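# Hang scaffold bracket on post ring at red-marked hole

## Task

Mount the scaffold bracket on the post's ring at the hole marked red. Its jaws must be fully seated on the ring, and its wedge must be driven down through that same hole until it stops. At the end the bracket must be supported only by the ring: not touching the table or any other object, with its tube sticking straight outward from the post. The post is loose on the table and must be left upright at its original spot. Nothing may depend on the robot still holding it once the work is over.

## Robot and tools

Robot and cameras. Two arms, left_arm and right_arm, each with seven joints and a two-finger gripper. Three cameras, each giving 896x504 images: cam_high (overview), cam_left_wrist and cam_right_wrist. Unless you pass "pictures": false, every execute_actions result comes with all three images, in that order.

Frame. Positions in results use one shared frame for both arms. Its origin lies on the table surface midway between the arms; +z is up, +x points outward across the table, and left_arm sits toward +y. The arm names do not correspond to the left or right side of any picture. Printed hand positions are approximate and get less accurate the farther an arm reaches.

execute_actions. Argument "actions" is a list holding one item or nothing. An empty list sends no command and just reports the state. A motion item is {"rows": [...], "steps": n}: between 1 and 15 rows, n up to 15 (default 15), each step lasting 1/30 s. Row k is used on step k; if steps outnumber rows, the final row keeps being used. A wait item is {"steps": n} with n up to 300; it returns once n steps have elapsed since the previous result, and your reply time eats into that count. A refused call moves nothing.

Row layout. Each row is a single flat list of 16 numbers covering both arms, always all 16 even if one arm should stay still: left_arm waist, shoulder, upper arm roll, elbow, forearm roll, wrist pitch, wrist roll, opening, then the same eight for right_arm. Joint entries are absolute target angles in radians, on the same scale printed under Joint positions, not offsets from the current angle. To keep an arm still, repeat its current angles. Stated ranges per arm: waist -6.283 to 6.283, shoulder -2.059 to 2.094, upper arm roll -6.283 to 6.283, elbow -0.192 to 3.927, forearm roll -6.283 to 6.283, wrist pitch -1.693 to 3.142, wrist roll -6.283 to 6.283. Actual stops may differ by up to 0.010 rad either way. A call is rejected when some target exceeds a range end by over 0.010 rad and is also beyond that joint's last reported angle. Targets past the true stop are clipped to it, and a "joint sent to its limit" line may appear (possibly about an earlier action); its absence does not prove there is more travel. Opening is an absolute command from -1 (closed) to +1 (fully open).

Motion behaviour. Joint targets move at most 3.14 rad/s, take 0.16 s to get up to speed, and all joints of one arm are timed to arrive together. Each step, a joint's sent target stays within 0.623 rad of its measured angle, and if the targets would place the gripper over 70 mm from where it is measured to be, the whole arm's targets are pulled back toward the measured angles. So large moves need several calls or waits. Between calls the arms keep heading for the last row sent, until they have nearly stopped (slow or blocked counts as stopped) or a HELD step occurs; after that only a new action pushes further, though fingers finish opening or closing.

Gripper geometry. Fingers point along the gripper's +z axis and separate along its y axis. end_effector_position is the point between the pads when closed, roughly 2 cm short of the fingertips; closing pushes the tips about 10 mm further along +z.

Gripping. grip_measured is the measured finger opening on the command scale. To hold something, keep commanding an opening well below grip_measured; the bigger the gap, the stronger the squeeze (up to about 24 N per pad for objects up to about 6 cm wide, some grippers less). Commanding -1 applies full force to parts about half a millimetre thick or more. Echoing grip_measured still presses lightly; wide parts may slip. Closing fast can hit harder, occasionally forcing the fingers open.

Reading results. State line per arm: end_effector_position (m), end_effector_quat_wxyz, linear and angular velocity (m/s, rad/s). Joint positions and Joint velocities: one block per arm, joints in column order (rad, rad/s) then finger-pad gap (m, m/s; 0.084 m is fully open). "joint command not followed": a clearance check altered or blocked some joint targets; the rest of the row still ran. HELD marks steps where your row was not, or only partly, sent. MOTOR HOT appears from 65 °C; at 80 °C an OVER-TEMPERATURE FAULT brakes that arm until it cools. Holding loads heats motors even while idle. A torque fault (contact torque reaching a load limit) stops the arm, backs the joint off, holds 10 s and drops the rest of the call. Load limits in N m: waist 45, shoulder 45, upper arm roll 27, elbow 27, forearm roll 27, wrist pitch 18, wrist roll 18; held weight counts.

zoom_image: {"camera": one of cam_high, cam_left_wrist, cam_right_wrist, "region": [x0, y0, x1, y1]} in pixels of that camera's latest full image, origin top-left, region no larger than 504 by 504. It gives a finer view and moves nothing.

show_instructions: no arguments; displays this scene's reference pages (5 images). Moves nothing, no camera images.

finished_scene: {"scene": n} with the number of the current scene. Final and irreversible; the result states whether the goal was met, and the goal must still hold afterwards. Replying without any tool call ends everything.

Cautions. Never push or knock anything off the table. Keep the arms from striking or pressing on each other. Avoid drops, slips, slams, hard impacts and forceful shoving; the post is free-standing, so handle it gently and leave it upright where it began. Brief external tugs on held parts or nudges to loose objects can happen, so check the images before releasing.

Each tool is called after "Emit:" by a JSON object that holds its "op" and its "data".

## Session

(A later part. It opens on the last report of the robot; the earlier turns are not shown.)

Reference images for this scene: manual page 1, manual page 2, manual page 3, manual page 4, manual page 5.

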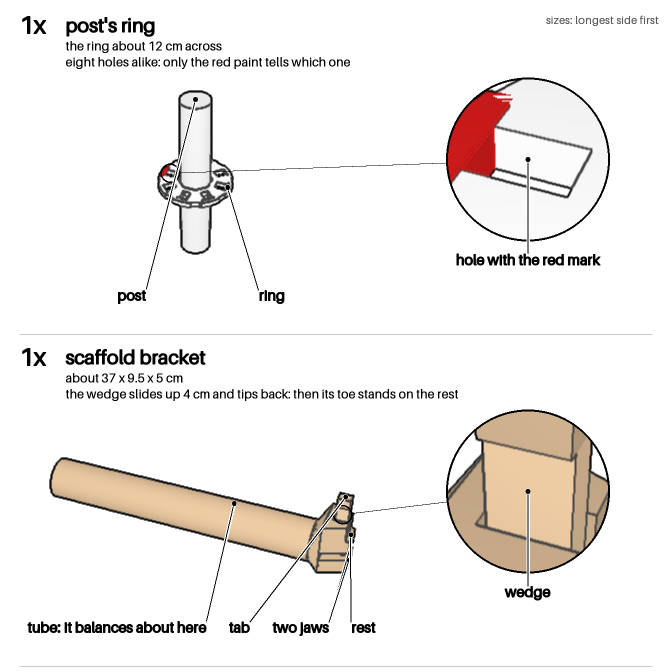

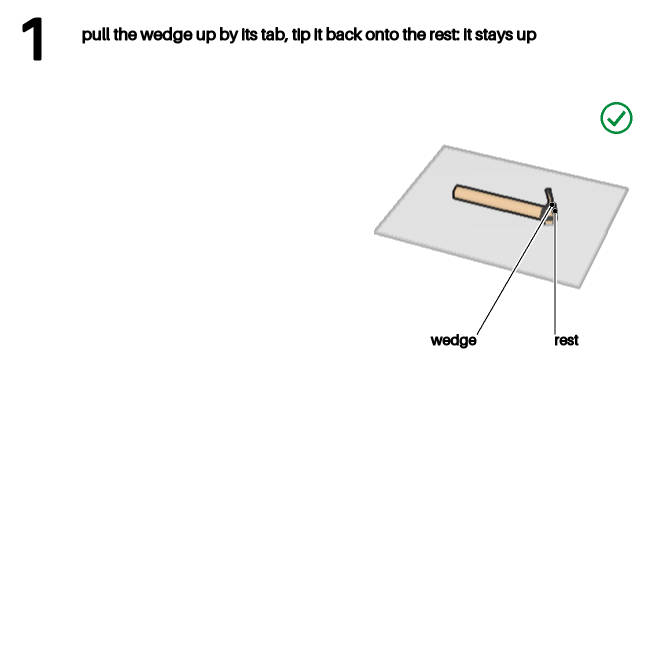

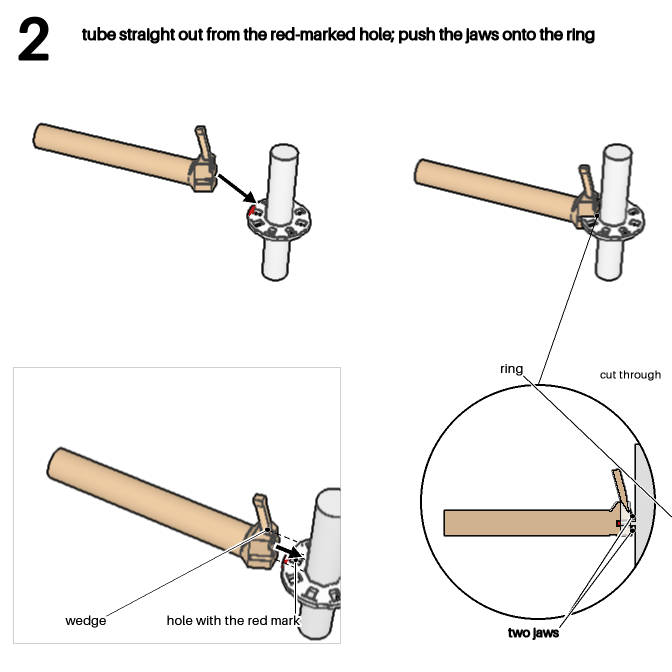

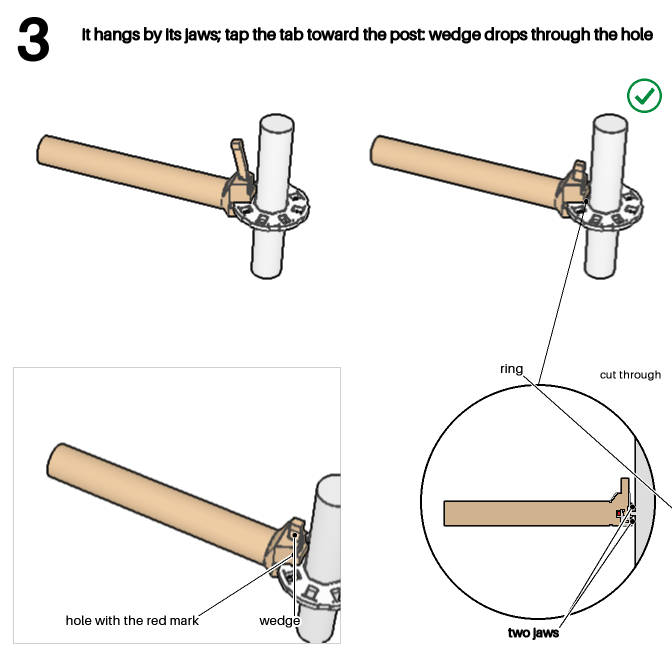

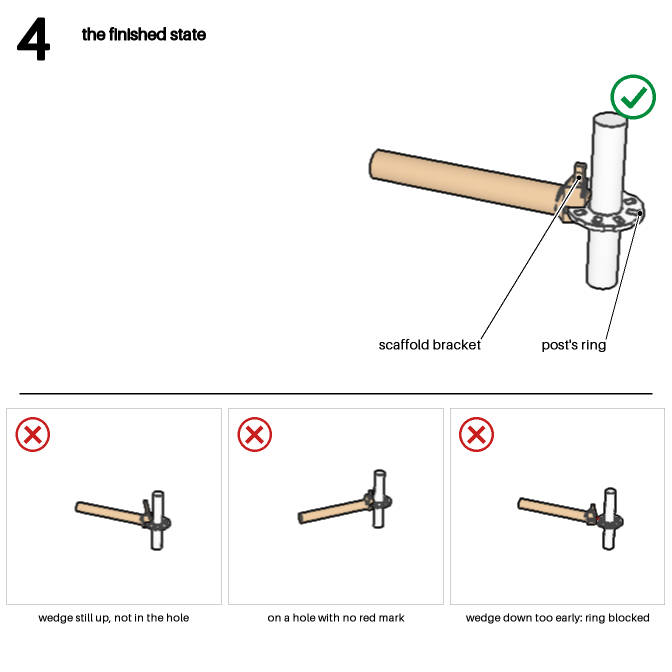

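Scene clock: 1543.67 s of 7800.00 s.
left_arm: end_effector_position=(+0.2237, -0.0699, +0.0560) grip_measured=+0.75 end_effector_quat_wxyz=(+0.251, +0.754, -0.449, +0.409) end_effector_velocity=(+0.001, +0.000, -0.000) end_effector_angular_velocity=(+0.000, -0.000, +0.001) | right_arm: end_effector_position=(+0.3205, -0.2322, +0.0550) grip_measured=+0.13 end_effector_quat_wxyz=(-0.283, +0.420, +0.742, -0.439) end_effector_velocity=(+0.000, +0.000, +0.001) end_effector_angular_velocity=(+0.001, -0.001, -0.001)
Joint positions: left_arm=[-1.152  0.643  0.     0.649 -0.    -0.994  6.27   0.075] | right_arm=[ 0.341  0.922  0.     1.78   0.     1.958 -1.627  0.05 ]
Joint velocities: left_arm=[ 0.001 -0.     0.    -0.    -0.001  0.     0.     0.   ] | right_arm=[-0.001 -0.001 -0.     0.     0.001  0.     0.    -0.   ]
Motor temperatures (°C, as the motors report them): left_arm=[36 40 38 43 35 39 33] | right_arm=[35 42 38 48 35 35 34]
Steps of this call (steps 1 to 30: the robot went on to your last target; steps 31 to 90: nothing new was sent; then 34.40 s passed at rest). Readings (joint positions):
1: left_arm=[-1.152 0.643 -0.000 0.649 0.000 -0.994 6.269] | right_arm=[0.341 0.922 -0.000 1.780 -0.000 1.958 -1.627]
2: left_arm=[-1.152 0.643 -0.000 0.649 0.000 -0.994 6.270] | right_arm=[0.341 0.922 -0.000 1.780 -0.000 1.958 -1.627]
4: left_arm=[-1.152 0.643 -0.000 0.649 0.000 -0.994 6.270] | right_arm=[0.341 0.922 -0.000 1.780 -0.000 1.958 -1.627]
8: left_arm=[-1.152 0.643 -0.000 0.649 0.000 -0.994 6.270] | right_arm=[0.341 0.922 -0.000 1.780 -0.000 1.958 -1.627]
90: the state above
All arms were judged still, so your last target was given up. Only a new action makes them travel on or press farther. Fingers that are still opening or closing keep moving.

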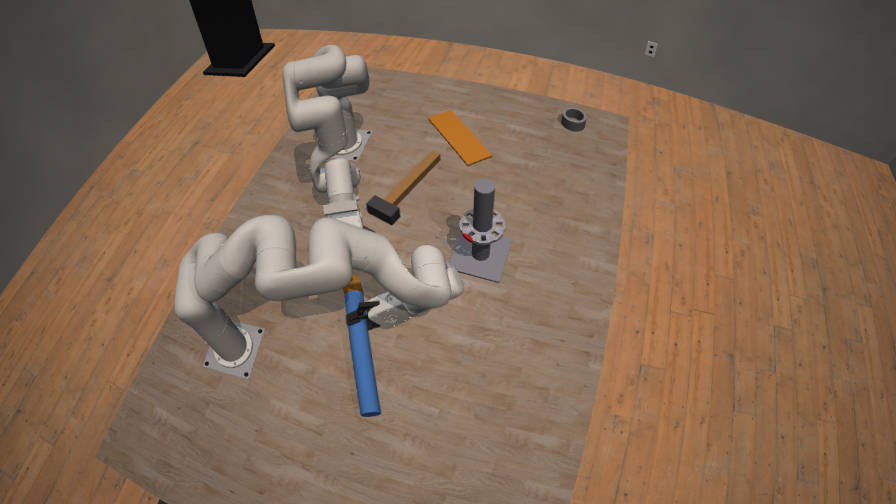

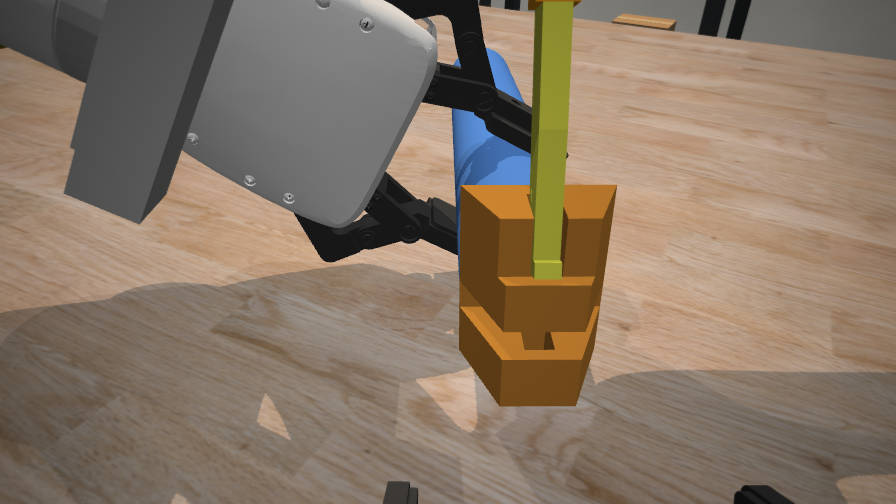

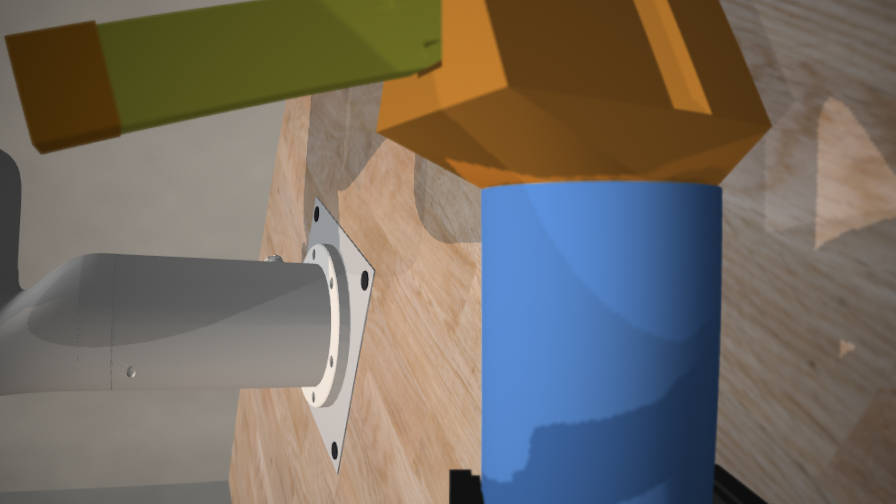

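Emit:
{"op": "execute_actions", "data": {"actions": [{"rows": [[-1.1518,0.6437,0,0.6510,0,-0.9929,6.27,0.75,0.3411,0.9222,0,1.7800,0,1.9578,-1.627,-1],[-1.1518,0.6454,0,0.6560,0,-0.9895,6.27,0.75,0.3411,0.9226,0,1.7801,0,1.9573,-1.627,-1],[-1.1518,0.6480,0,0.6640,0,-0.9840,6.27,0.75,0.3411,0.9234,0,1.7802,0,1.9566,-1.627,-1],[-1.1518,0.6515,0,0.6748,0,-0.9767,6.27,0.75,0.3411,0.9244,0,1.7803,0,1.9557,-1.627,-1],[-1.1518,0.6557,0,0.6878,0,-0.9679,6.27,0.75,0.3411,0.9257,0,1.7804,0,1.9546,-1.627,-1],[-1.1518,0.6605,0,0.7025,0,-0.9580,6.27,0.75,0.3411,0.9271,0,1.7806,0,1.9533,-1.627,-1],[-1.1518,0.6656,0,0.7183,0,-0.9473,6.27,0.75,0.3411,0.9286,0,1.7807,0,1.9520,-1.627,-1],[-1.1518,0.6708,0,0.7344,0,-0.9364,6.27,0.75,0.3411,0.9302,0,1.7809,0,1.9506,-1.627,-1],[-1.1518,0.6759,0,0.7502,0,-0.9258,6.27,0.75,0.3411,0.9317,0,1.7810,0,1.9493,-1.627,-1],[-1.1518,0.6807,0,0.7649,0,-0.9158,6.27,0.75,0.3411,0.9331,0,1.7812,0,1.9480,-1.627,-1],[-1.1518,0.6849,0,0.7779,0,-0.9070,6.27,0.75,0.3411,0.9344,0,1.7813,0,1.9469,-1.627,-1],[-1.1518,0.6884,0,0.7887,0,-0.8997,6.27,0.75,0.3411,0.9354,0,1.7814,0,1.9460,-1.627,-1],[-1.1518,0.6910,0,0.7967,0,-0.8943,6.27,0.75,0.3411,0.9362,0,1.7815,0,1.9453,-1.627,-1],[-1.1518,0.6926,0,0.8017,0,-0.8909,6.27,0.75,0.3411,0.9366,0,1.7816,0,1.9448,-1.627,-1],[-1.1518,0.6932,0,0.8034,0,-0.8898,6.27,0.75,0.3411,0.9368,0,1.7816,0,1.9447,-1.627,-1]], "steps": 15}], "pictures": false}}

Emit:
{"op": "execute_actions", "data": {"actions": [{"steps": 10}]}}

Scene clock: 1606.77 s of 7800.00 s.
left_arm: end_effector_position=(+0.2415, -0.1038, +0.0554) grip_measured=+0.75 end_effector_quat_wxyz=(+0.251, +0.754, -0.449, +0.409) end_effector_velocity=(+0.038, -0.072, +0.002) end_effector_angular_velocity=(-0.004, -0.002, +0.000) | right_arm: end_effector_position=(+0.3202, -0.2324, +0.0481) grip_measured=+0.13 end_effector_quat_wxyz=(-0.283, +0.420, +0.741, -0.440) end_effector_velocity=(-0.001, -0.001, -0.013) end_effector_angular_velocity=(-0.005, -0.000, -0.001)
Joint positions: left_arm=[-1.152  0.685  0.     0.78   0.    -0.907  6.27   0.075] | right_arm=[ 0.341  0.935 -0.     1.781 -0.     1.947 -1.627  0.05 ]
Joint velocities: left_arm=[ 0.     0.089  0.     0.279  0.     0.185 -0.    -0.   ] | right_arm=[ 0.001  0.023 -0.002  0.001 -0.001 -0.02   0.003  0.   ]
Motor temperatures (°C, as the motors report them): left_arm=[36 40 38 43 35 39 33] | right_arm=[35 42 38 48 35 35 34]
Steps of this call (steps 1 to 90: nothing new was sent; then 59.60 s passed at rest; steps 91 to 105: all 15 steps of this action). Readings (joint positions):
91: left_arm=[-1.152 0.643 -0.000 0.649 -0.000 -0.994 6.270] | right_arm=[0.341 0.922 -0.000 1.780 -0.000 1.958 -1.627]
92: left_arm=[-1.152 0.643 -0.000 0.650 -0.000 -0.994 6.270] | right_arm=[0.341 0.922 0.000 1.780 -0.000 1.958 -1.627]
94: left_arm=[-1.152 0.645 -0.000 0.654 -0.000 -0.990 6.270] | right_arm=[0.341 0.922 -0.000 1.780 0.000 1.957 -1.627]
98: left_arm=[-1.152 0.656 -0.000 0.687 -0.000 -0.968 6.270] | right_arm=[0.341 0.926 -0.000 1.781 -0.000 1.954 -1.627]
105: the state above

Scene clock: 1607.10 s of 7800.00 s.
left_arm: end_effector_position=(+0.2445, -0.1094, +0.0549) grip_measured=+0.75 end_effector_quat_wxyz=(+0.251, +0.754, -0.449, +0.408) end_effector_velocity=(+0.001, -0.002, +0.001) end_effector_angular_velocity=(-0.001, -0.001, +0.001) | right_arm: end_effector_position=(+0.3204, -0.2324, +0.0472) grip_measured=+0.13 end_effector_quat_wxyz=(-0.283, +0.421, +0.742, -0.440) end_effector_velocity=(-0.001, +0.000, -0.002) end_effector_angular_velocity=(+0.001, +0.003, -0.000)
Joint positions: left_arm=[-1.152  0.693 -0.     0.802 -0.    -0.89   6.27   0.075] | right_arm=[ 0.341  0.936 -0.     1.782 -0.     1.945 -1.627  0.05 ]
Joint velocities: left_arm=[ 0.001  0.002  0.     0.007  0.     0.004 -0.    -0.   ] | right_arm=[-0.     0.003  0.    -0.001  0.002 -0.002 -0.001 -0.   ]
Motor temperatures (°C, as the motors report them): left_arm=[36 40 38 43 35 39 33] | right_arm=[35 42 38 48 35 35 34]
Steps of this call (steps 1 to 10: the robot went on to your last target). Readings (joint positions):
1: left_arm=[-1.152 0.688 0.000 0.788 0.000 -0.901 6.270] | right_arm=[0.341 0.936 -0.000 1.781 -0.000 1.946 -1.627]
2: left_arm=[-1.152 0.689 0.000 0.793 0.000 -0.898 6.270] | right_arm=[0.341 0.936 -0.000 1.781 -0.000 1.946 -1.627]
4: left_arm=[-1.152 0.691 0.000 0.798 0.000 -0.893 6.270] | right_arm=[0.341 0.936 -0.000 1.782 -0.000 1.946 -1.627]
8: left_arm=[-1.152 0.693 -0.000 0.802 -0.000 -0.891 6.270] | right_arm=[0.341 0.936 -0.000 1.782 -0.000 1.945 -1.627]
10: the state above

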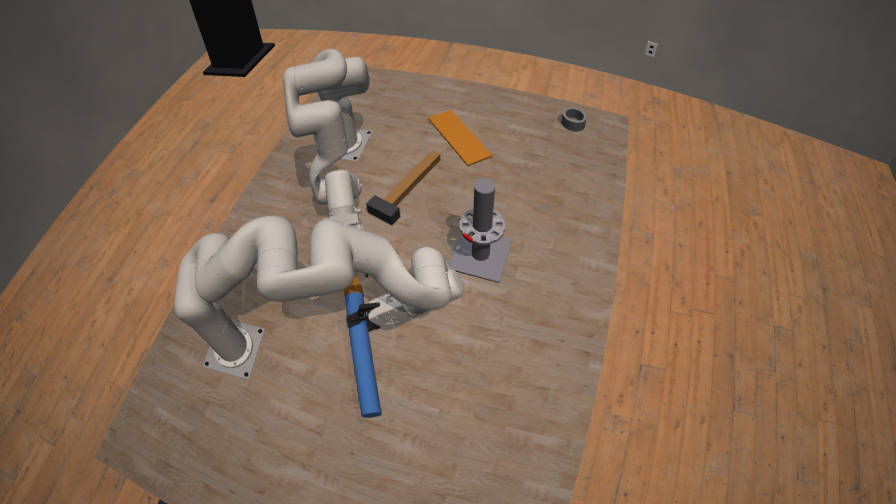

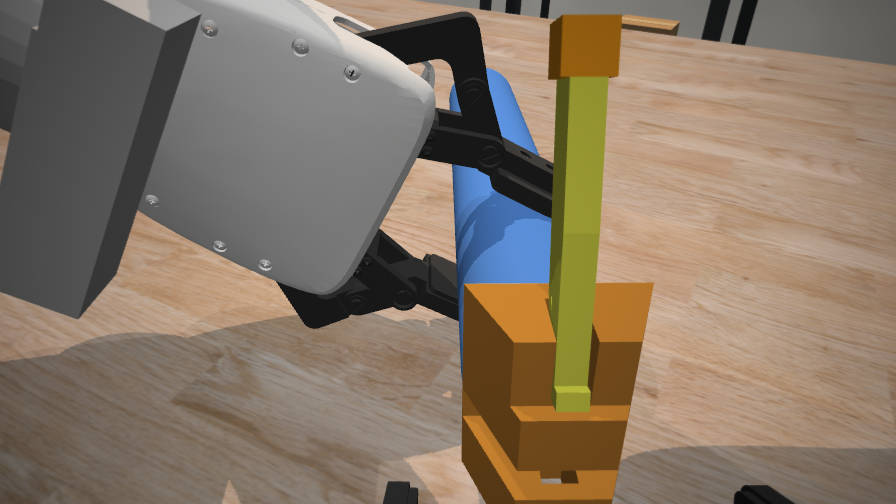

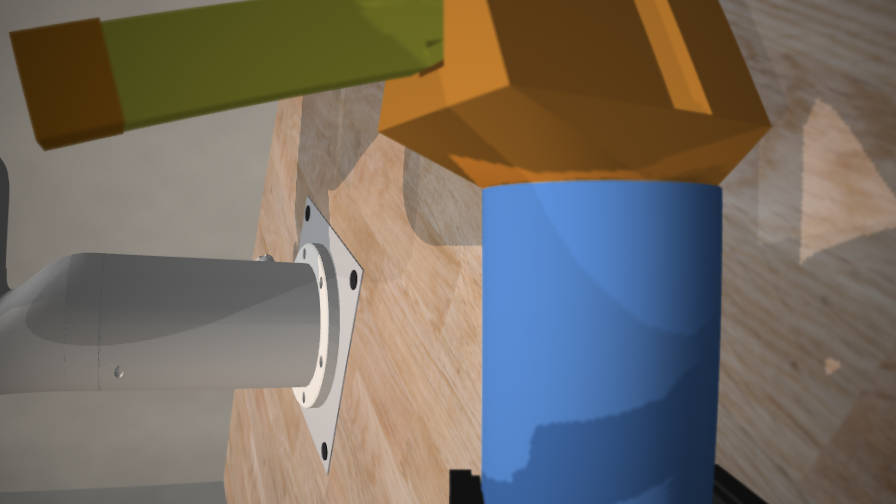

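Emit:
{"op": "execute_actions", "data": {"actions": [{"rows": [[-1.1518,0.6940,0,0.8055,0,-0.8885,6.27,0.75,0.3411,0.9368,0,1.7816,0,1.9447,-1.627,-1],[-1.1518,0.6963,0,0.8119,0,-0.8845,6.27,0.75,0.3411,0.9368,0,1.7816,0,1.9447,-1.627,-1],[-1.1518,0.7000,0,0.8221,0,-0.8780,6.27,0.75,0.3411,0.9368,0,1.7816,0,1.9447,-1.627,-1],[-1.1518,0.7050,0,0.8358,0,-0.8693,6.27,0.75,0.3411,0.9368,0,1.7816,0,1.9447,-1.627,-1],[-1.1518,0.7110,0,0.8523,0,-0.8588,6.27,0.75,0.3411,0.9368,0,1.7816,0,1.9447,-1.627,-1],[-1.1518,0.7179,0,0.8710,0,-0.8470,6.27,0.75,0.3411,0.9368,0,1.7816,0,1.9447,-1.627,-1],[-1.1518,0.7254,0,0.8910,0,-0.8344,6.27,0.75,0.3411,0.9368,0,1.7816,0,1.9447,-1.627,-1],[-1.1518,0.7331,0,0.9115,0,-0.8216,6.27,0.75,0.3411,0.9368,0,1.7816,0,1.9447,-1.627,-1],[-1.1518,0.7408,0,0.9315,0,-0.8093,6.27,0.75,0.3411,0.9368,0,1.7816,0,1.9447,-1.627,-1],[-1.1518,0.7480,0,0.9502,0,-0.7978,6.27,0.75,0.3411,0.9368,0,1.7816,0,1.9447,-1.627,-1],[-1.1518,0.7545,0,0.9667,0,-0.7878,6.27,0.75,0.3411,0.9368,0,1.7816,0,1.9447,-1.627,-1],[-1.1518,0.7599,0,0.9804,0,-0.7795,6.27,0.75,0.3411,0.9368,0,1.7816,0,1.9447,-1.627,-1],[-1.1518,0.7639,0,0.9906,0,-0.7733,6.27,0.75,0.3411,0.9368,0,1.7816,0,1.9447,-1.627,-1],[-1.1518,0.7664,0,0.9970,0,-0.7694,6.27,0.75,0.3411,0.9368,0,1.7816,0,1.9447,-1.627,-1],[-1.1518,0.7672,0,0.9991,0,-0.7681,6.27,0.75,0.3411,0.9368,0,1.7816,0,1.9447,-1.627,-1]], "steps": 15}], "pictures": false}}

Emit:
{"op": "execute_actions", "data": {"actions": [{"steps": 12}]}}

Scene clock: 1646.97 s of 7800.00 s.
left_arm: end_effector_position=(+0.2655, -0.1495, +0.0545) grip_measured=+0.75 end_effector_quat_wxyz=(+0.251, +0.754, -0.449, +0.409) end_effector_velocity=(+0.045, -0.086, +0.001) end_effector_angular_velocity=(-0.004, -0.004, +0.000) | right_arm: end_effector_position=(+0.3203, -0.2323, +0.0470) grip_measured=+0.13 end_effector_quat_wxyz=(-0.283, +0.420, +0.742, -0.439) end_effector_velocity=(-0.000, -0.000, -0.000) end_effector_angular_velocity=(-0.000, +0.000, +0.002)
Joint positions: left_arm=[-1.152  0.755  0.     0.968  0.    -0.788  6.27   0.075] | right_arm=[ 0.341  0.937  0.     1.782  0.     1.945 -1.627  0.05 ]
Joint velocities: left_arm=[-0.     0.141  0.001  0.366 -0.     0.22   0.001 -0.   ] | right_arm=[ 0.001  0.     0.     0.    -0.001  0.    -0.    -0.   ]
Motor temperatures (°C, as the motors report them): left_arm=[36 40 38 43 35 39 33] | right_arm=[35 42 38 48 35 35 34]
Steps of this call (steps 1 to 30: the robot went on to your last target; steps 31 to 90: nothing new was sent; then 36.37 s passed at rest; steps 91 to 105: all 15 steps of this action). Readings (joint positions):
91: left_arm=[-1.152 0.693 0.000 0.803 -0.000 -0.890 6.270] | right_arm=[0.341 0.937 0.000 1.782 0.000 1.945 -1.627]
92: left_arm=[-1.152 0.693 -0.000 0.804 -0.000 -0.889 6.270] | right_arm=[0.341 0.937 0.000 1.782 0.000 1.945 -1.627]
94: left_arm=[-1.152 0.696 -0.000 0.810 -0.000 -0.885 6.270] | right_arm=[0.341 0.937 0.000 1.782 0.000 1.945 -1.627]
98: left_arm=[-1.152 0.711 -0.000 0.851 -0.000 -0.859 6.270] | right_arm=[0.341 0.937 0.000 1.782 0.000 1.945 -1.627]
105: the state above

Scene clock: 1647.37 s of 7800.00 s.
left_arm: end_effector_position=(+0.2691, -0.1564, +0.0539) grip_measured=+0.75 end_effector_quat_wxyz=(+0.251, +0.754, -0.449, +0.409) end_effector_velocity=(-0.000, -0.002, +0.001) end_effector_angular_velocity=(-0.002, -0.002, -0.002) | right_arm: end_effector_position=(+0.3203, -0.2323, +0.0470) grip_measured=+0.13 end_effector_quat_wxyz=(-0.283, +0.420, +0.742, -0.439) end_effector_velocity=(+0.000, -0.001, +0.000) end_effector_angular_velocity=(+0.001, +0.001, -0.001)
Joint positions: left_arm=[-1.152  0.767 -0.     0.998 -0.    -0.768  6.27   0.075] | right_arm=[ 0.341  0.937  0.     1.782  0.     1.945 -1.627  0.05 ]
Joint velocities: left_arm=[-0.001  0.002 -0.     0.006  0.     0.003  0.001  0.   ] | right_arm=[-0.002 -0.001  0.    -0.001 -0.     0.    -0.001 -0.   ]
Motor temperatures (°C, as the motors report them): left_arm=[36 40 38 43 35 39 33] | right_arm=[35 42 38 48 35 35 34]
Steps of this call (steps 1 to 12: the robot went on to your last target). Readings (joint positions):
1: left_arm=[-1.152 0.759 0.000 0.978 0.000 -0.782 6.270] | right_arm=[0.341 0.937 0.000 1.782 0.000 1.945 -1.627]
2: left_arm=[-1.152 0.762 0.000 0.985 0.000 -0.777 6.270] | right_arm=[0.341 0.937 0.000 1.782 0.000 1.945 -1.627]
4: left_arm=[-1.152 0.765 0.000 0.993 0.000 -0.772 6.270] | right_arm=[0.341 0.937 0.000 1.782 0.000 1.945 -1.627]
8: left_arm=[-1.152 0.767 -0.000 0.997 -0.000 -0.769 6.270] | right_arm=[0.341 0.937 0.000 1.782 0.000 1.945 -1.627]
12: the state above

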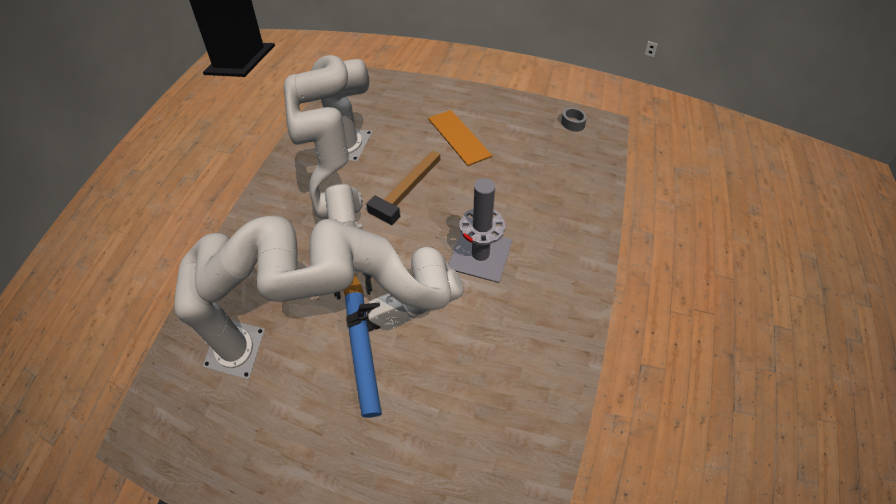

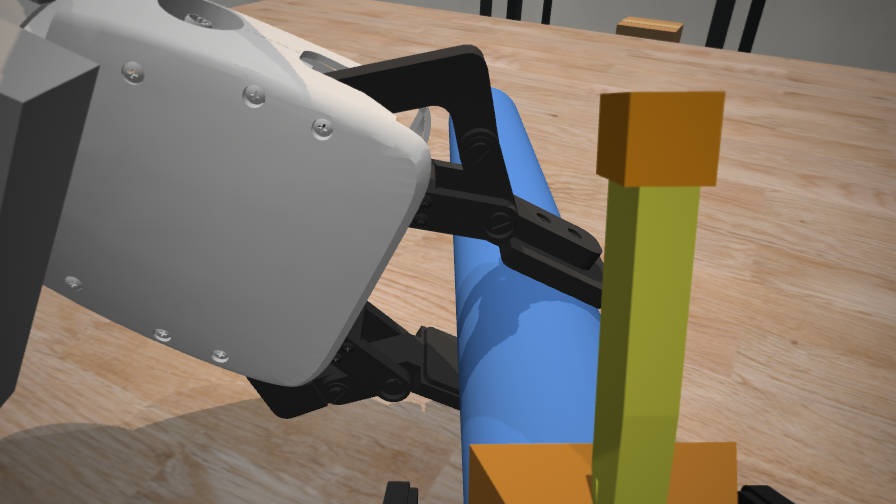

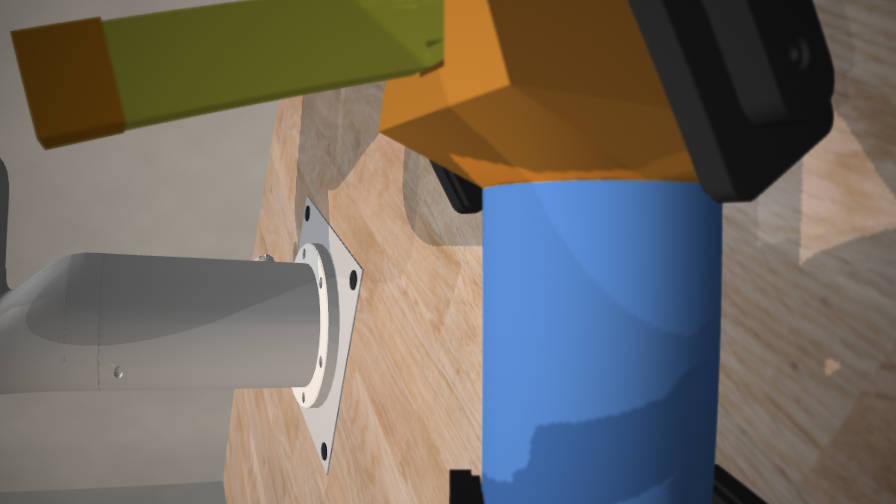

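Emit:
{"op": "execute_actions", "data": {"actions": [{"rows": [[-1.1518,0.7672,0,0.9991,0,-0.7681,6.27,0.68,0.3411,0.9368,0,1.7816,0,1.9447,-1.627,-1],[-1.1518,0.7672,0,0.9991,0,-0.7681,6.27,0.6,0.3411,0.9368,0,1.7816,0,1.9447,-1.627,-1],[-1.1518,0.7672,0,0.9991,0,-0.7681,6.27,0.52,0.3411,0.9368,0,1.7816,0,1.9447,-1.627,-1],[-1.1518,0.7672,0,0.9991,0,-0.7681,6.27,0.44,0.3411,0.9368,0,1.7816,0,1.9447,-1.627,-1],[-1.1518,0.7672,0,0.9991,0,-0.7681,6.27,0.36,0.3411,0.9368,0,1.7816,0,1.9447,-1.627,-1],[-1.1518,0.7672,0,0.9991,0,-0.7681,6.27,0.3,0.3411,0.9368,0,1.7816,0,1.9447,-1.627,-1],[-1.1518,0.7672,0,0.9991,0,-0.7681,6.27,0.25,0.3411,0.9368,0,1.7816,0,1.9447,-1.627,-1],[-1.1518,0.7672,0,0.9991,0,-0.7681,6.27,0.2,0.3411,0.9368,0,1.7816,0,1.9447,-1.627,-1],[-1.1518,0.7672,0,0.9991,0,-0.7681,6.27,0.16,0.3411,0.9368,0,1.7816,0,1.9447,-1.627,-1],[-1.1518,0.7672,0,0.9991,0,-0.7681,6.27,0.12,0.3411,0.9368,0,1.7816,0,1.9447,-1.627,-1],[-1.1518,0.7672,0,0.9991,0,-0.7681,6.27,0.08,0.3411,0.9368,0,1.7816,0,1.9447,-1.627,-1],[-1.1518,0.7672,0,0.9991,0,-0.7681,6.27,0.04,0.3411,0.9368,0,1.7816,0,1.9447,-1.627,-1],[-1.1518,0.7672,0,0.9991,0,-0.7681,6.27,0.0,0.3411,0.9368,0,1.7816,0,1.9447,-1.627,-1],[-1.1518,0.7672,0,0.9991,0,-0.7681,6.27,-0.05,0.3411,0.9368,0,1.7816,0,1.9447,-1.627,-1],[-1.1518,0.7672,0,0.9991,0,-0.7681,6.27,-0.1,0.3411,0.9368,0,1.7816,0,1.9447,-1.627,-1]], "steps": 15}], "pictures": false}}

Emit:
{"op": "execute_actions", "data": {"actions": [{"rows": [[-1.1518,0.7672,0,0.9991,0,-0.7681,6.27,-0.2,0.3411,0.9368,0,1.7816,0,1.9447,-1.627,-1],[-1.1518,0.7672,0,0.9991,0,-0.7681,6.27,-0.3,0.3411,0.9368,0,1.7816,0,1.9447,-1.627,-1],[-1.1518,0.7672,0,0.9991,0,-0.7681,6.27,-0.4,0.3411,0.9368,0,1.7816,0,1.9447,-1.627,-1],[-1.1518,0.7672,0,0.9991,0,-0.7681,6.27,-0.5,0.3411,0.9368,0,1.7816,0,1.9447,-1.627,-1],[-1.1518,0.7672,0,0.9991,0,-0.7681,6.27,-0.6,0.3411,0.9368,0,1.7816,0,1.9447,-1.627,-1],[-1.1518,0.7672,0,0.9991,0,-0.7681,6.27,-0.7,0.3411,0.9368,0,1.7816,0,1.9447,-1.627,-1],[-1.1518,0.7672,0,0.9991,0,-0.7681,6.27,-0.8,0.3411,0.9368,0,1.7816,0,1.9447,-1.627,-1],[-1.1518,0.7672,0,0.9991,0,-0.7681,6.27,-0.9,0.3411,0.9368,0,1.7816,0,1.9447,-1.627,-1],[-1.1518,0.7672,0,0.9991,0,-0.7681,6.27,-1,0.3411,0.9368,0,1.7816,0,1.9447,-1.627,-1]], "steps": 15}]}}

Scene clock: 1679.97 s of 7800.00 s.
left_arm: end_effector_position=(+0.2697, -0.1563, +0.0540) grip_measured=+0.13 end_effector_quat_wxyz=(+0.251, +0.754, -0.449, +0.409) end_effector_velocity=(-0.000, -0.000, +0.000) end_effector_angular_velocity=(-0.000, -0.000, -0.001) | right_arm: end_effector_position=(+0.3203, -0.2325, +0.0469) grip_measured=+0.13 end_effector_quat_wxyz=(-0.283, +0.420, +0.742, -0.440) end_effector_velocity=(-0.001, +0.000, -0.000) end_effector_angular_velocity=(-0.002, +0.001, -0.002)
Joint positions: left_arm=[-1.151  0.767  0.     0.999 -0.    -0.768  6.27   0.05 ] | right_arm=[ 0.341  0.937 -0.     1.781 -0.     1.944 -1.627  0.05 ]
Joint velocities: left_arm=[-0.     0.    -0.001  0.     0.    -0.     0.001  0.   ] | right_arm=[-0.     0.001  0.    -0.001  0.001  0.001  0.002  0.   ]
Motor temperatures (°C, as the motors report them): left_arm=[36 40 38 44 35 39 33] | right_arm=[35 42 38 48 35 35 34]
Steps of this call (steps 1 to 30: the robot went on to your last target; steps 31 to 90: nothing new was sent; then 29.10 s passed at rest; steps 91 to 105: all 15 steps of this action). Readings (joint positions):
91: left_arm=[-1.152 0.767 -0.000 0.999 -0.000 -0.768 6.270] | right_arm=[0.341 0.937 0.000 1.782 0.000 1.945 -1.627]
92: left_arm=[-1.152 0.767 -0.000 0.999 -0.000 -0.768 6.270] | right_arm=[0.341 0.937 0.000 1.782 0.000 1.945 -1.627]
94: left_arm=[-1.152 0.767 -0.000 0.999 -0.000 -0.768 6.270] | right_arm=[0.341 0.937 0.000 1.782 0.000 1.945 -1.627]
98: left_arm=[-1.152 0.767 0.000 0.999 -0.000 -0.768 6.270] | right_arm=[0.341 0.937 0.000 1.782 0.000 1.945 -1.627]
105: the state above

Scene clock: 1680.47 s of 7800.00 s.
left_arm: end_effector_position=(+0.2695, -0.1564, +0.0540) grip_measured=+0.13 end_effector_quat_wxyz=(+0.251, +0.754, -0.449, +0.409) end_effector_velocity=(-0.001, +0.000, -0.001) end_effector_angular_velocity=(+0.001, +0.000, -0.001) | right_arm: end_effector_position=(+0.3203, -0.2325, +0.0469) grip_measured=+0.13 end_effector_quat_wxyz=(-0.283, +0.420, +0.742, -0.440) end_effector_velocity=(+0.000, +0.000, +0.000) end_effector_angular_velocity=(+0.000, -0.001, -0.001)
Joint positions: left_arm=[-1.152  0.767  0.     0.999 -0.    -0.768  6.27   0.05 ] | right_arm=[ 0.341  0.937 -0.     1.781 -0.     1.945 -1.627  0.05 ]
Joint velocities: left_arm=[-0.     0.    -0.001 -0.001 -0.    -0.     0.001  0.   ] | right_arm=[-0.001 -0.001  0.     0.     0.001  0.     0.001 -0.   ]
Motor temperatures (°C, as the motors report them): left_arm=[36 40 38 44 35 39 33] | right_arm=[35 42 38 48 35 35 34]
Steps of this call (steps 1 to 15: all 15 steps of this action). Readings (joint positions):
1: left_arm=[-1.151 0.767 0.000 0.999 -0.000 -0.768 6.270] | right_arm=[0.341 0.937 -0.000 1.781 -0.000 1.944 -1.627]
2: left_arm=[-1.151 0.767 0.000 0.999 -0.000 -0.768 6.270] | right_arm=[0.341 0.937 -0.000 1.781 -0.000 1.944 -1.627]
4: left_arm=[-1.151 0.767 0.000 0.999 -0.000 -0.768 6.270] | right_arm=[0.341 0.937 -0.000 1.781 -0.000 1.945 -1.627]
8: left_arm=[-1.152 0.767 0.000 0.999 -0.000 -0.768 6.270] | right_arm=[0.341 0.937 -0.000 1.781 -0.000 1.945 -1.627]
15: the state above

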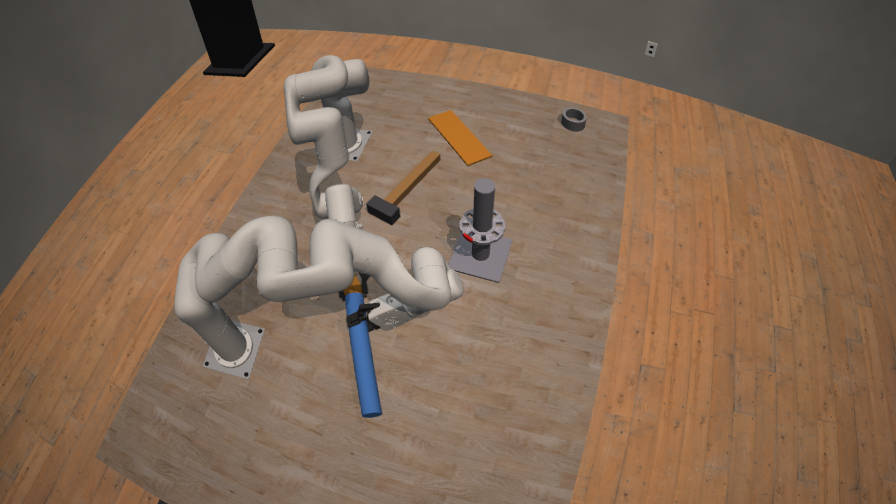

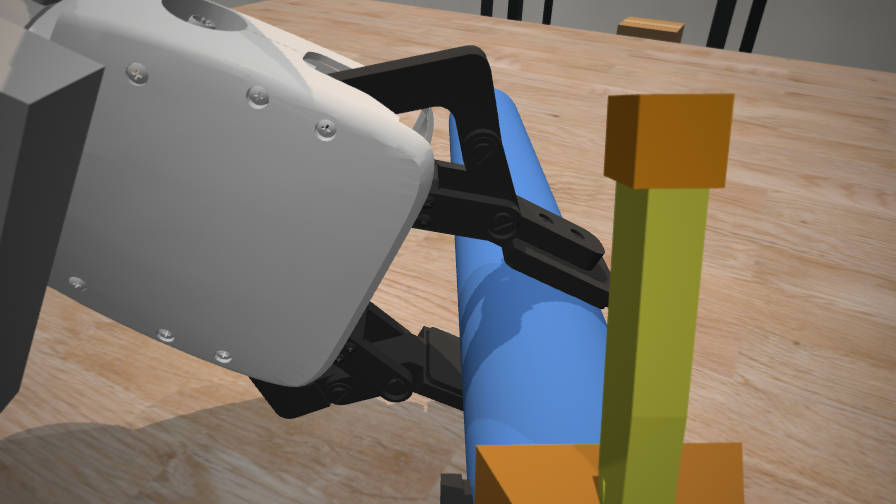

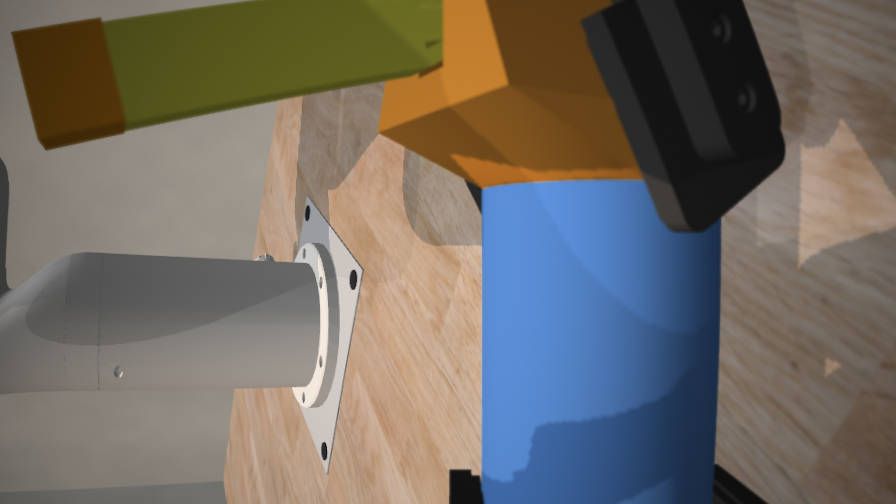

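Emit:
{"op": "execute_actions", "data": {"actions": [{"rows": [[-1.1518,0.7672,0,0.9991,0,-0.7681,6.27,-1,0.3411,0.9368,0,1.7816,0,1.9447,-1.627,-0.5],[-1.1518,0.7672,0,0.9991,0,-0.7681,6.27,-1,0.3411,0.9368,0,1.7816,0,1.9447,-1.627,-0.1],[-1.1518,0.7672,0,0.9991,0,-0.7681,6.27,-1,0.3411,0.9368,0,1.7816,0,1.9447,-1.627,0.05],[-1.1518,0.7672,0,0.9991,0,-0.7681,6.27,-1,0.3411,0.9368,0,1.7816,0,1.9447,-1.627,0.1],[-1.1518,0.7672,0,0.9991,0,-0.7681,6.27,-1,0.3411,0.9368,0,1.7816,0,1.9447,-1.627,0.13],[-1.1518,0.7672,0,0.9991,0,-0.7681,6.27,-1,0.3411,0.9368,0,1.7816,0,1.9447,-1.627,0.15],[-1.1518,0.7672,0,0.9991,0,-0.7681,6.27,-1,0.3411,0.9368,0,1.7816,0,1.9447,-1.627,0.17],[-1.1518,0.7672,0,0.9991,0,-0.7681,6.27,-1,0.3411,0.9368,0,1.7816,0,1.9447,-1.627,0.19],[-1.1518,0.7672,0,0.9991,0,-0.7681,6.27,-1,0.3411,0.9368,0,1.7816,0,1.9447,-1.627,0.21],[-1.1518,0.7672,0,0.9991,0,-0.7681,6.27,-1,0.3411,0.9368,0,1.7816,0,1.9447,-1.627,0.23],[-1.1518,0.7672,0,0.9991,0,-0.7681,6.27,-1,0.3411,0.9368,0,1.7816,0,1.9447,-1.627,0.25],[-1.1518,0.7672,0,0.9991,0,-0.7681,6.27,-1,0.3411,0.9368,0,1.7816,0,1.9447,-1.627,0.27]], "steps": 15}], "pictures": false}}

Emit:
{"op": "execute_actions", "data": {"actions": [{"steps": 12}]}}

Scene clock: 1745.03 s of 7800.00 s.
left_arm: end_effector_position=(+0.2675, -0.1563, +0.0516) grip_measured=+0.13 end_effector_quat_wxyz=(+0.250, +0.755, -0.451, +0.406) end_effector_velocity=(+0.000, -0.000, +0.001) end_effector_angular_velocity=(-0.003, +0.001, +0.002) | right_arm: end_effector_position=(+0.3205, -0.2310, +0.0486) grip_measured=+0.26 end_effector_quat_wxyz=(-0.283, +0.420, +0.743, -0.438) end_effector_velocity=(+0.002, -0.004, -0.001) end_effector_angular_velocity=(-0.008, -0.004, -0.002)
Joint positions: left_arm=[-1.153  0.769 -0.001  0.998  0.    -0.766  6.27   0.05 ] | right_arm=[ 0.342  0.934  0.001  1.783  0.001  1.947 -1.627  0.055]
Joint velocities: left_arm=[ 0.001 -0.001 -0.001  0.001 -0.001 -0.    -0.002  0.   ] | right_arm=[-0.002  0.002 -0.005 -0.001 -0.005 -0.003  0.001 -0.   ]
Motor temperatures (°C, as the motors report them): left_arm=[36 40 38 44 35 39 33] | right_arm=[35 43 38 49 35 35 34]
Steps of this call (steps 1 to 15: the robot went on to your last target; steps 16 to 90: nothing new was sent; then 61.07 s passed at rest; steps 91 to 105: all 15 steps of this action). Readings (joint positions):
91: left_arm=[-1.152 0.767 0.000 0.999 -0.000 -0.768 6.270] | right_arm=[0.341 0.937 -0.000 1.782 -0.000 1.945 -1.627]
92: left_arm=[-1.152 0.767 0.000 0.999 -0.000 -0.768 6.270] | right_arm=[0.341 0.937 -0.000 1.782 -0.000 1.945 -1.627]
94: left_arm=[-1.152 0.767 0.000 0.999 -0.000 -0.768 6.270] | right_arm=[0.341 0.937 -0.000 1.782 -0.000 1.945 -1.627]
98: left_arm=[-1.152 0.768 -0.001 0.999 0.000 -0.767 6.270] | right_arm=[0.341 0.936 0.001 1.782 0.001 1.946 -1.627]
105: the state above

Scene clock: 1745.43 s of 7800.00 s.
left_arm: end_effector_position=(+0.2682, -0.1565, +0.0529) grip_measured=+0.13 end_effector_quat_wxyz=(+0.251, +0.754, -0.450, +0.407) end_effector_velocity=(+0.002, -0.003, +0.006) end_effector_angular_velocity=(-0.011, -0.006, +0.001) | right_arm: end_effector_position=(+0.3204, -0.2323, +0.0472) grip_measured=+0.26 end_effector_quat_wxyz=(-0.283, +0.420, +0.742, -0.439) end_effector_velocity=(-0.001, -0.000, -0.001) end_effector_angular_velocity=(-0.001, +0.002, -0.001)
Joint positions: left_arm=[-1.152  0.768 -0.001  0.998  0.    -0.767  6.27   0.05 ] | right_arm=[ 0.341  0.936  0.     1.782 -0.     1.945 -1.627  0.055]
Joint velocities: left_arm=[ 0.    -0.003  0.001  0.007 -0.001 -0.002  0.     0.   ] | right_arm=[ 0.     0.002 -0.    -0.001  0.001 -0.002  0.001 -0.   ]
Motor temperatures (°C, as the motors report them): left_arm=[36 40 38 44 35 39 33] | right_arm=[35 43 38 49 35 35 34]
Steps of this call (steps 1 to 12: the robot went on to your last target). Readings (joint positions):
1: left_arm=[-1.153 0.769 -0.001 0.998 0.000 -0.766 6.270] | right_arm=[0.342 0.934 0.001 1.783 0.001 1.946 -1.627]
2: left_arm=[-1.153 0.769 -0.001 0.998 0.000 -0.766 6.270] | right_arm=[0.342 0.935 0.001 1.783 0.001 1.946 -1.627]
4: left_arm=[-1.152 0.769 -0.001 0.997 0.000 -0.766 6.270] | right_arm=[0.341 0.935 0.000 1.783 0.000 1.946 -1.627]
8: left_arm=[-1.152 0.768 -0.001 0.997 0.000 -0.767 6.270] | right_arm=[0.341 0.936 -0.000 1.782 -0.000 1.945 -1.627]
12: the state above

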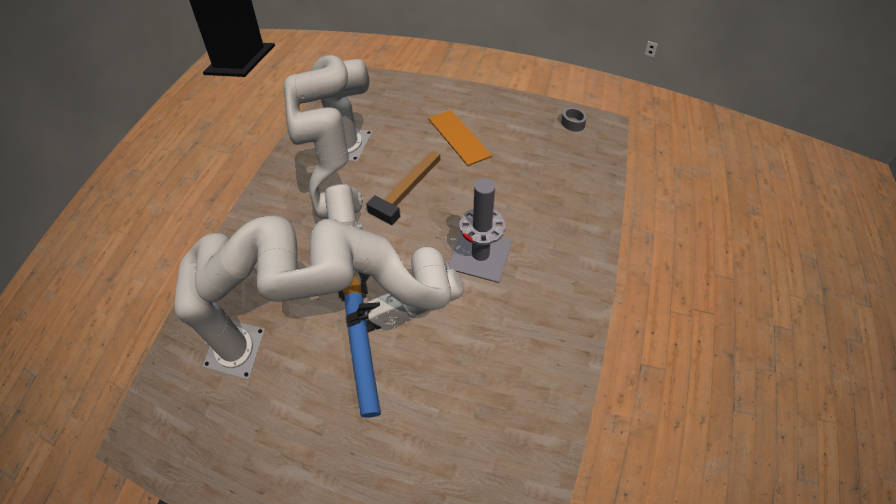

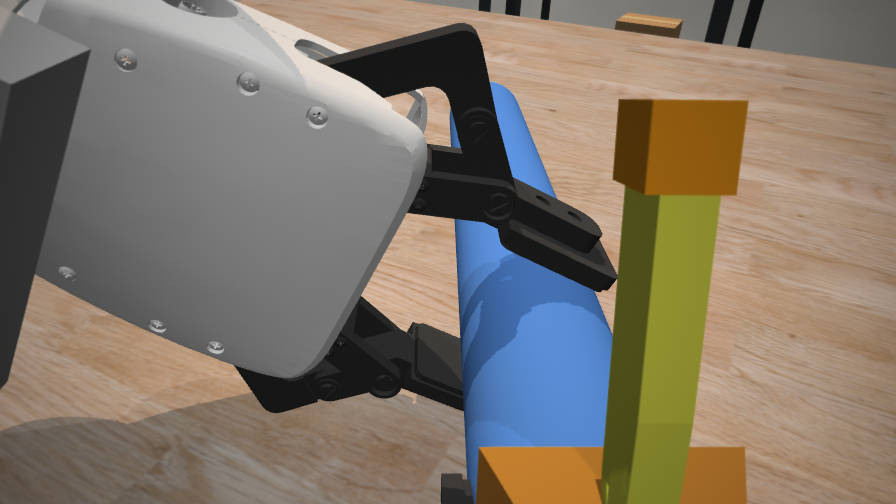

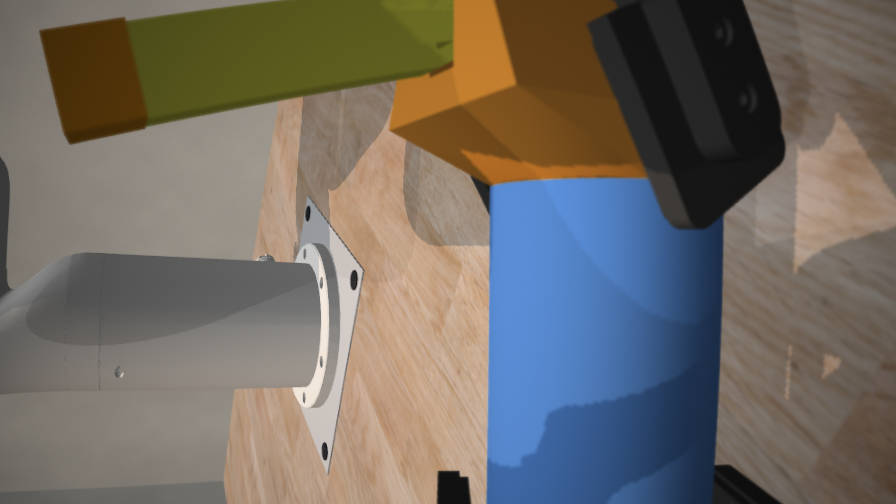

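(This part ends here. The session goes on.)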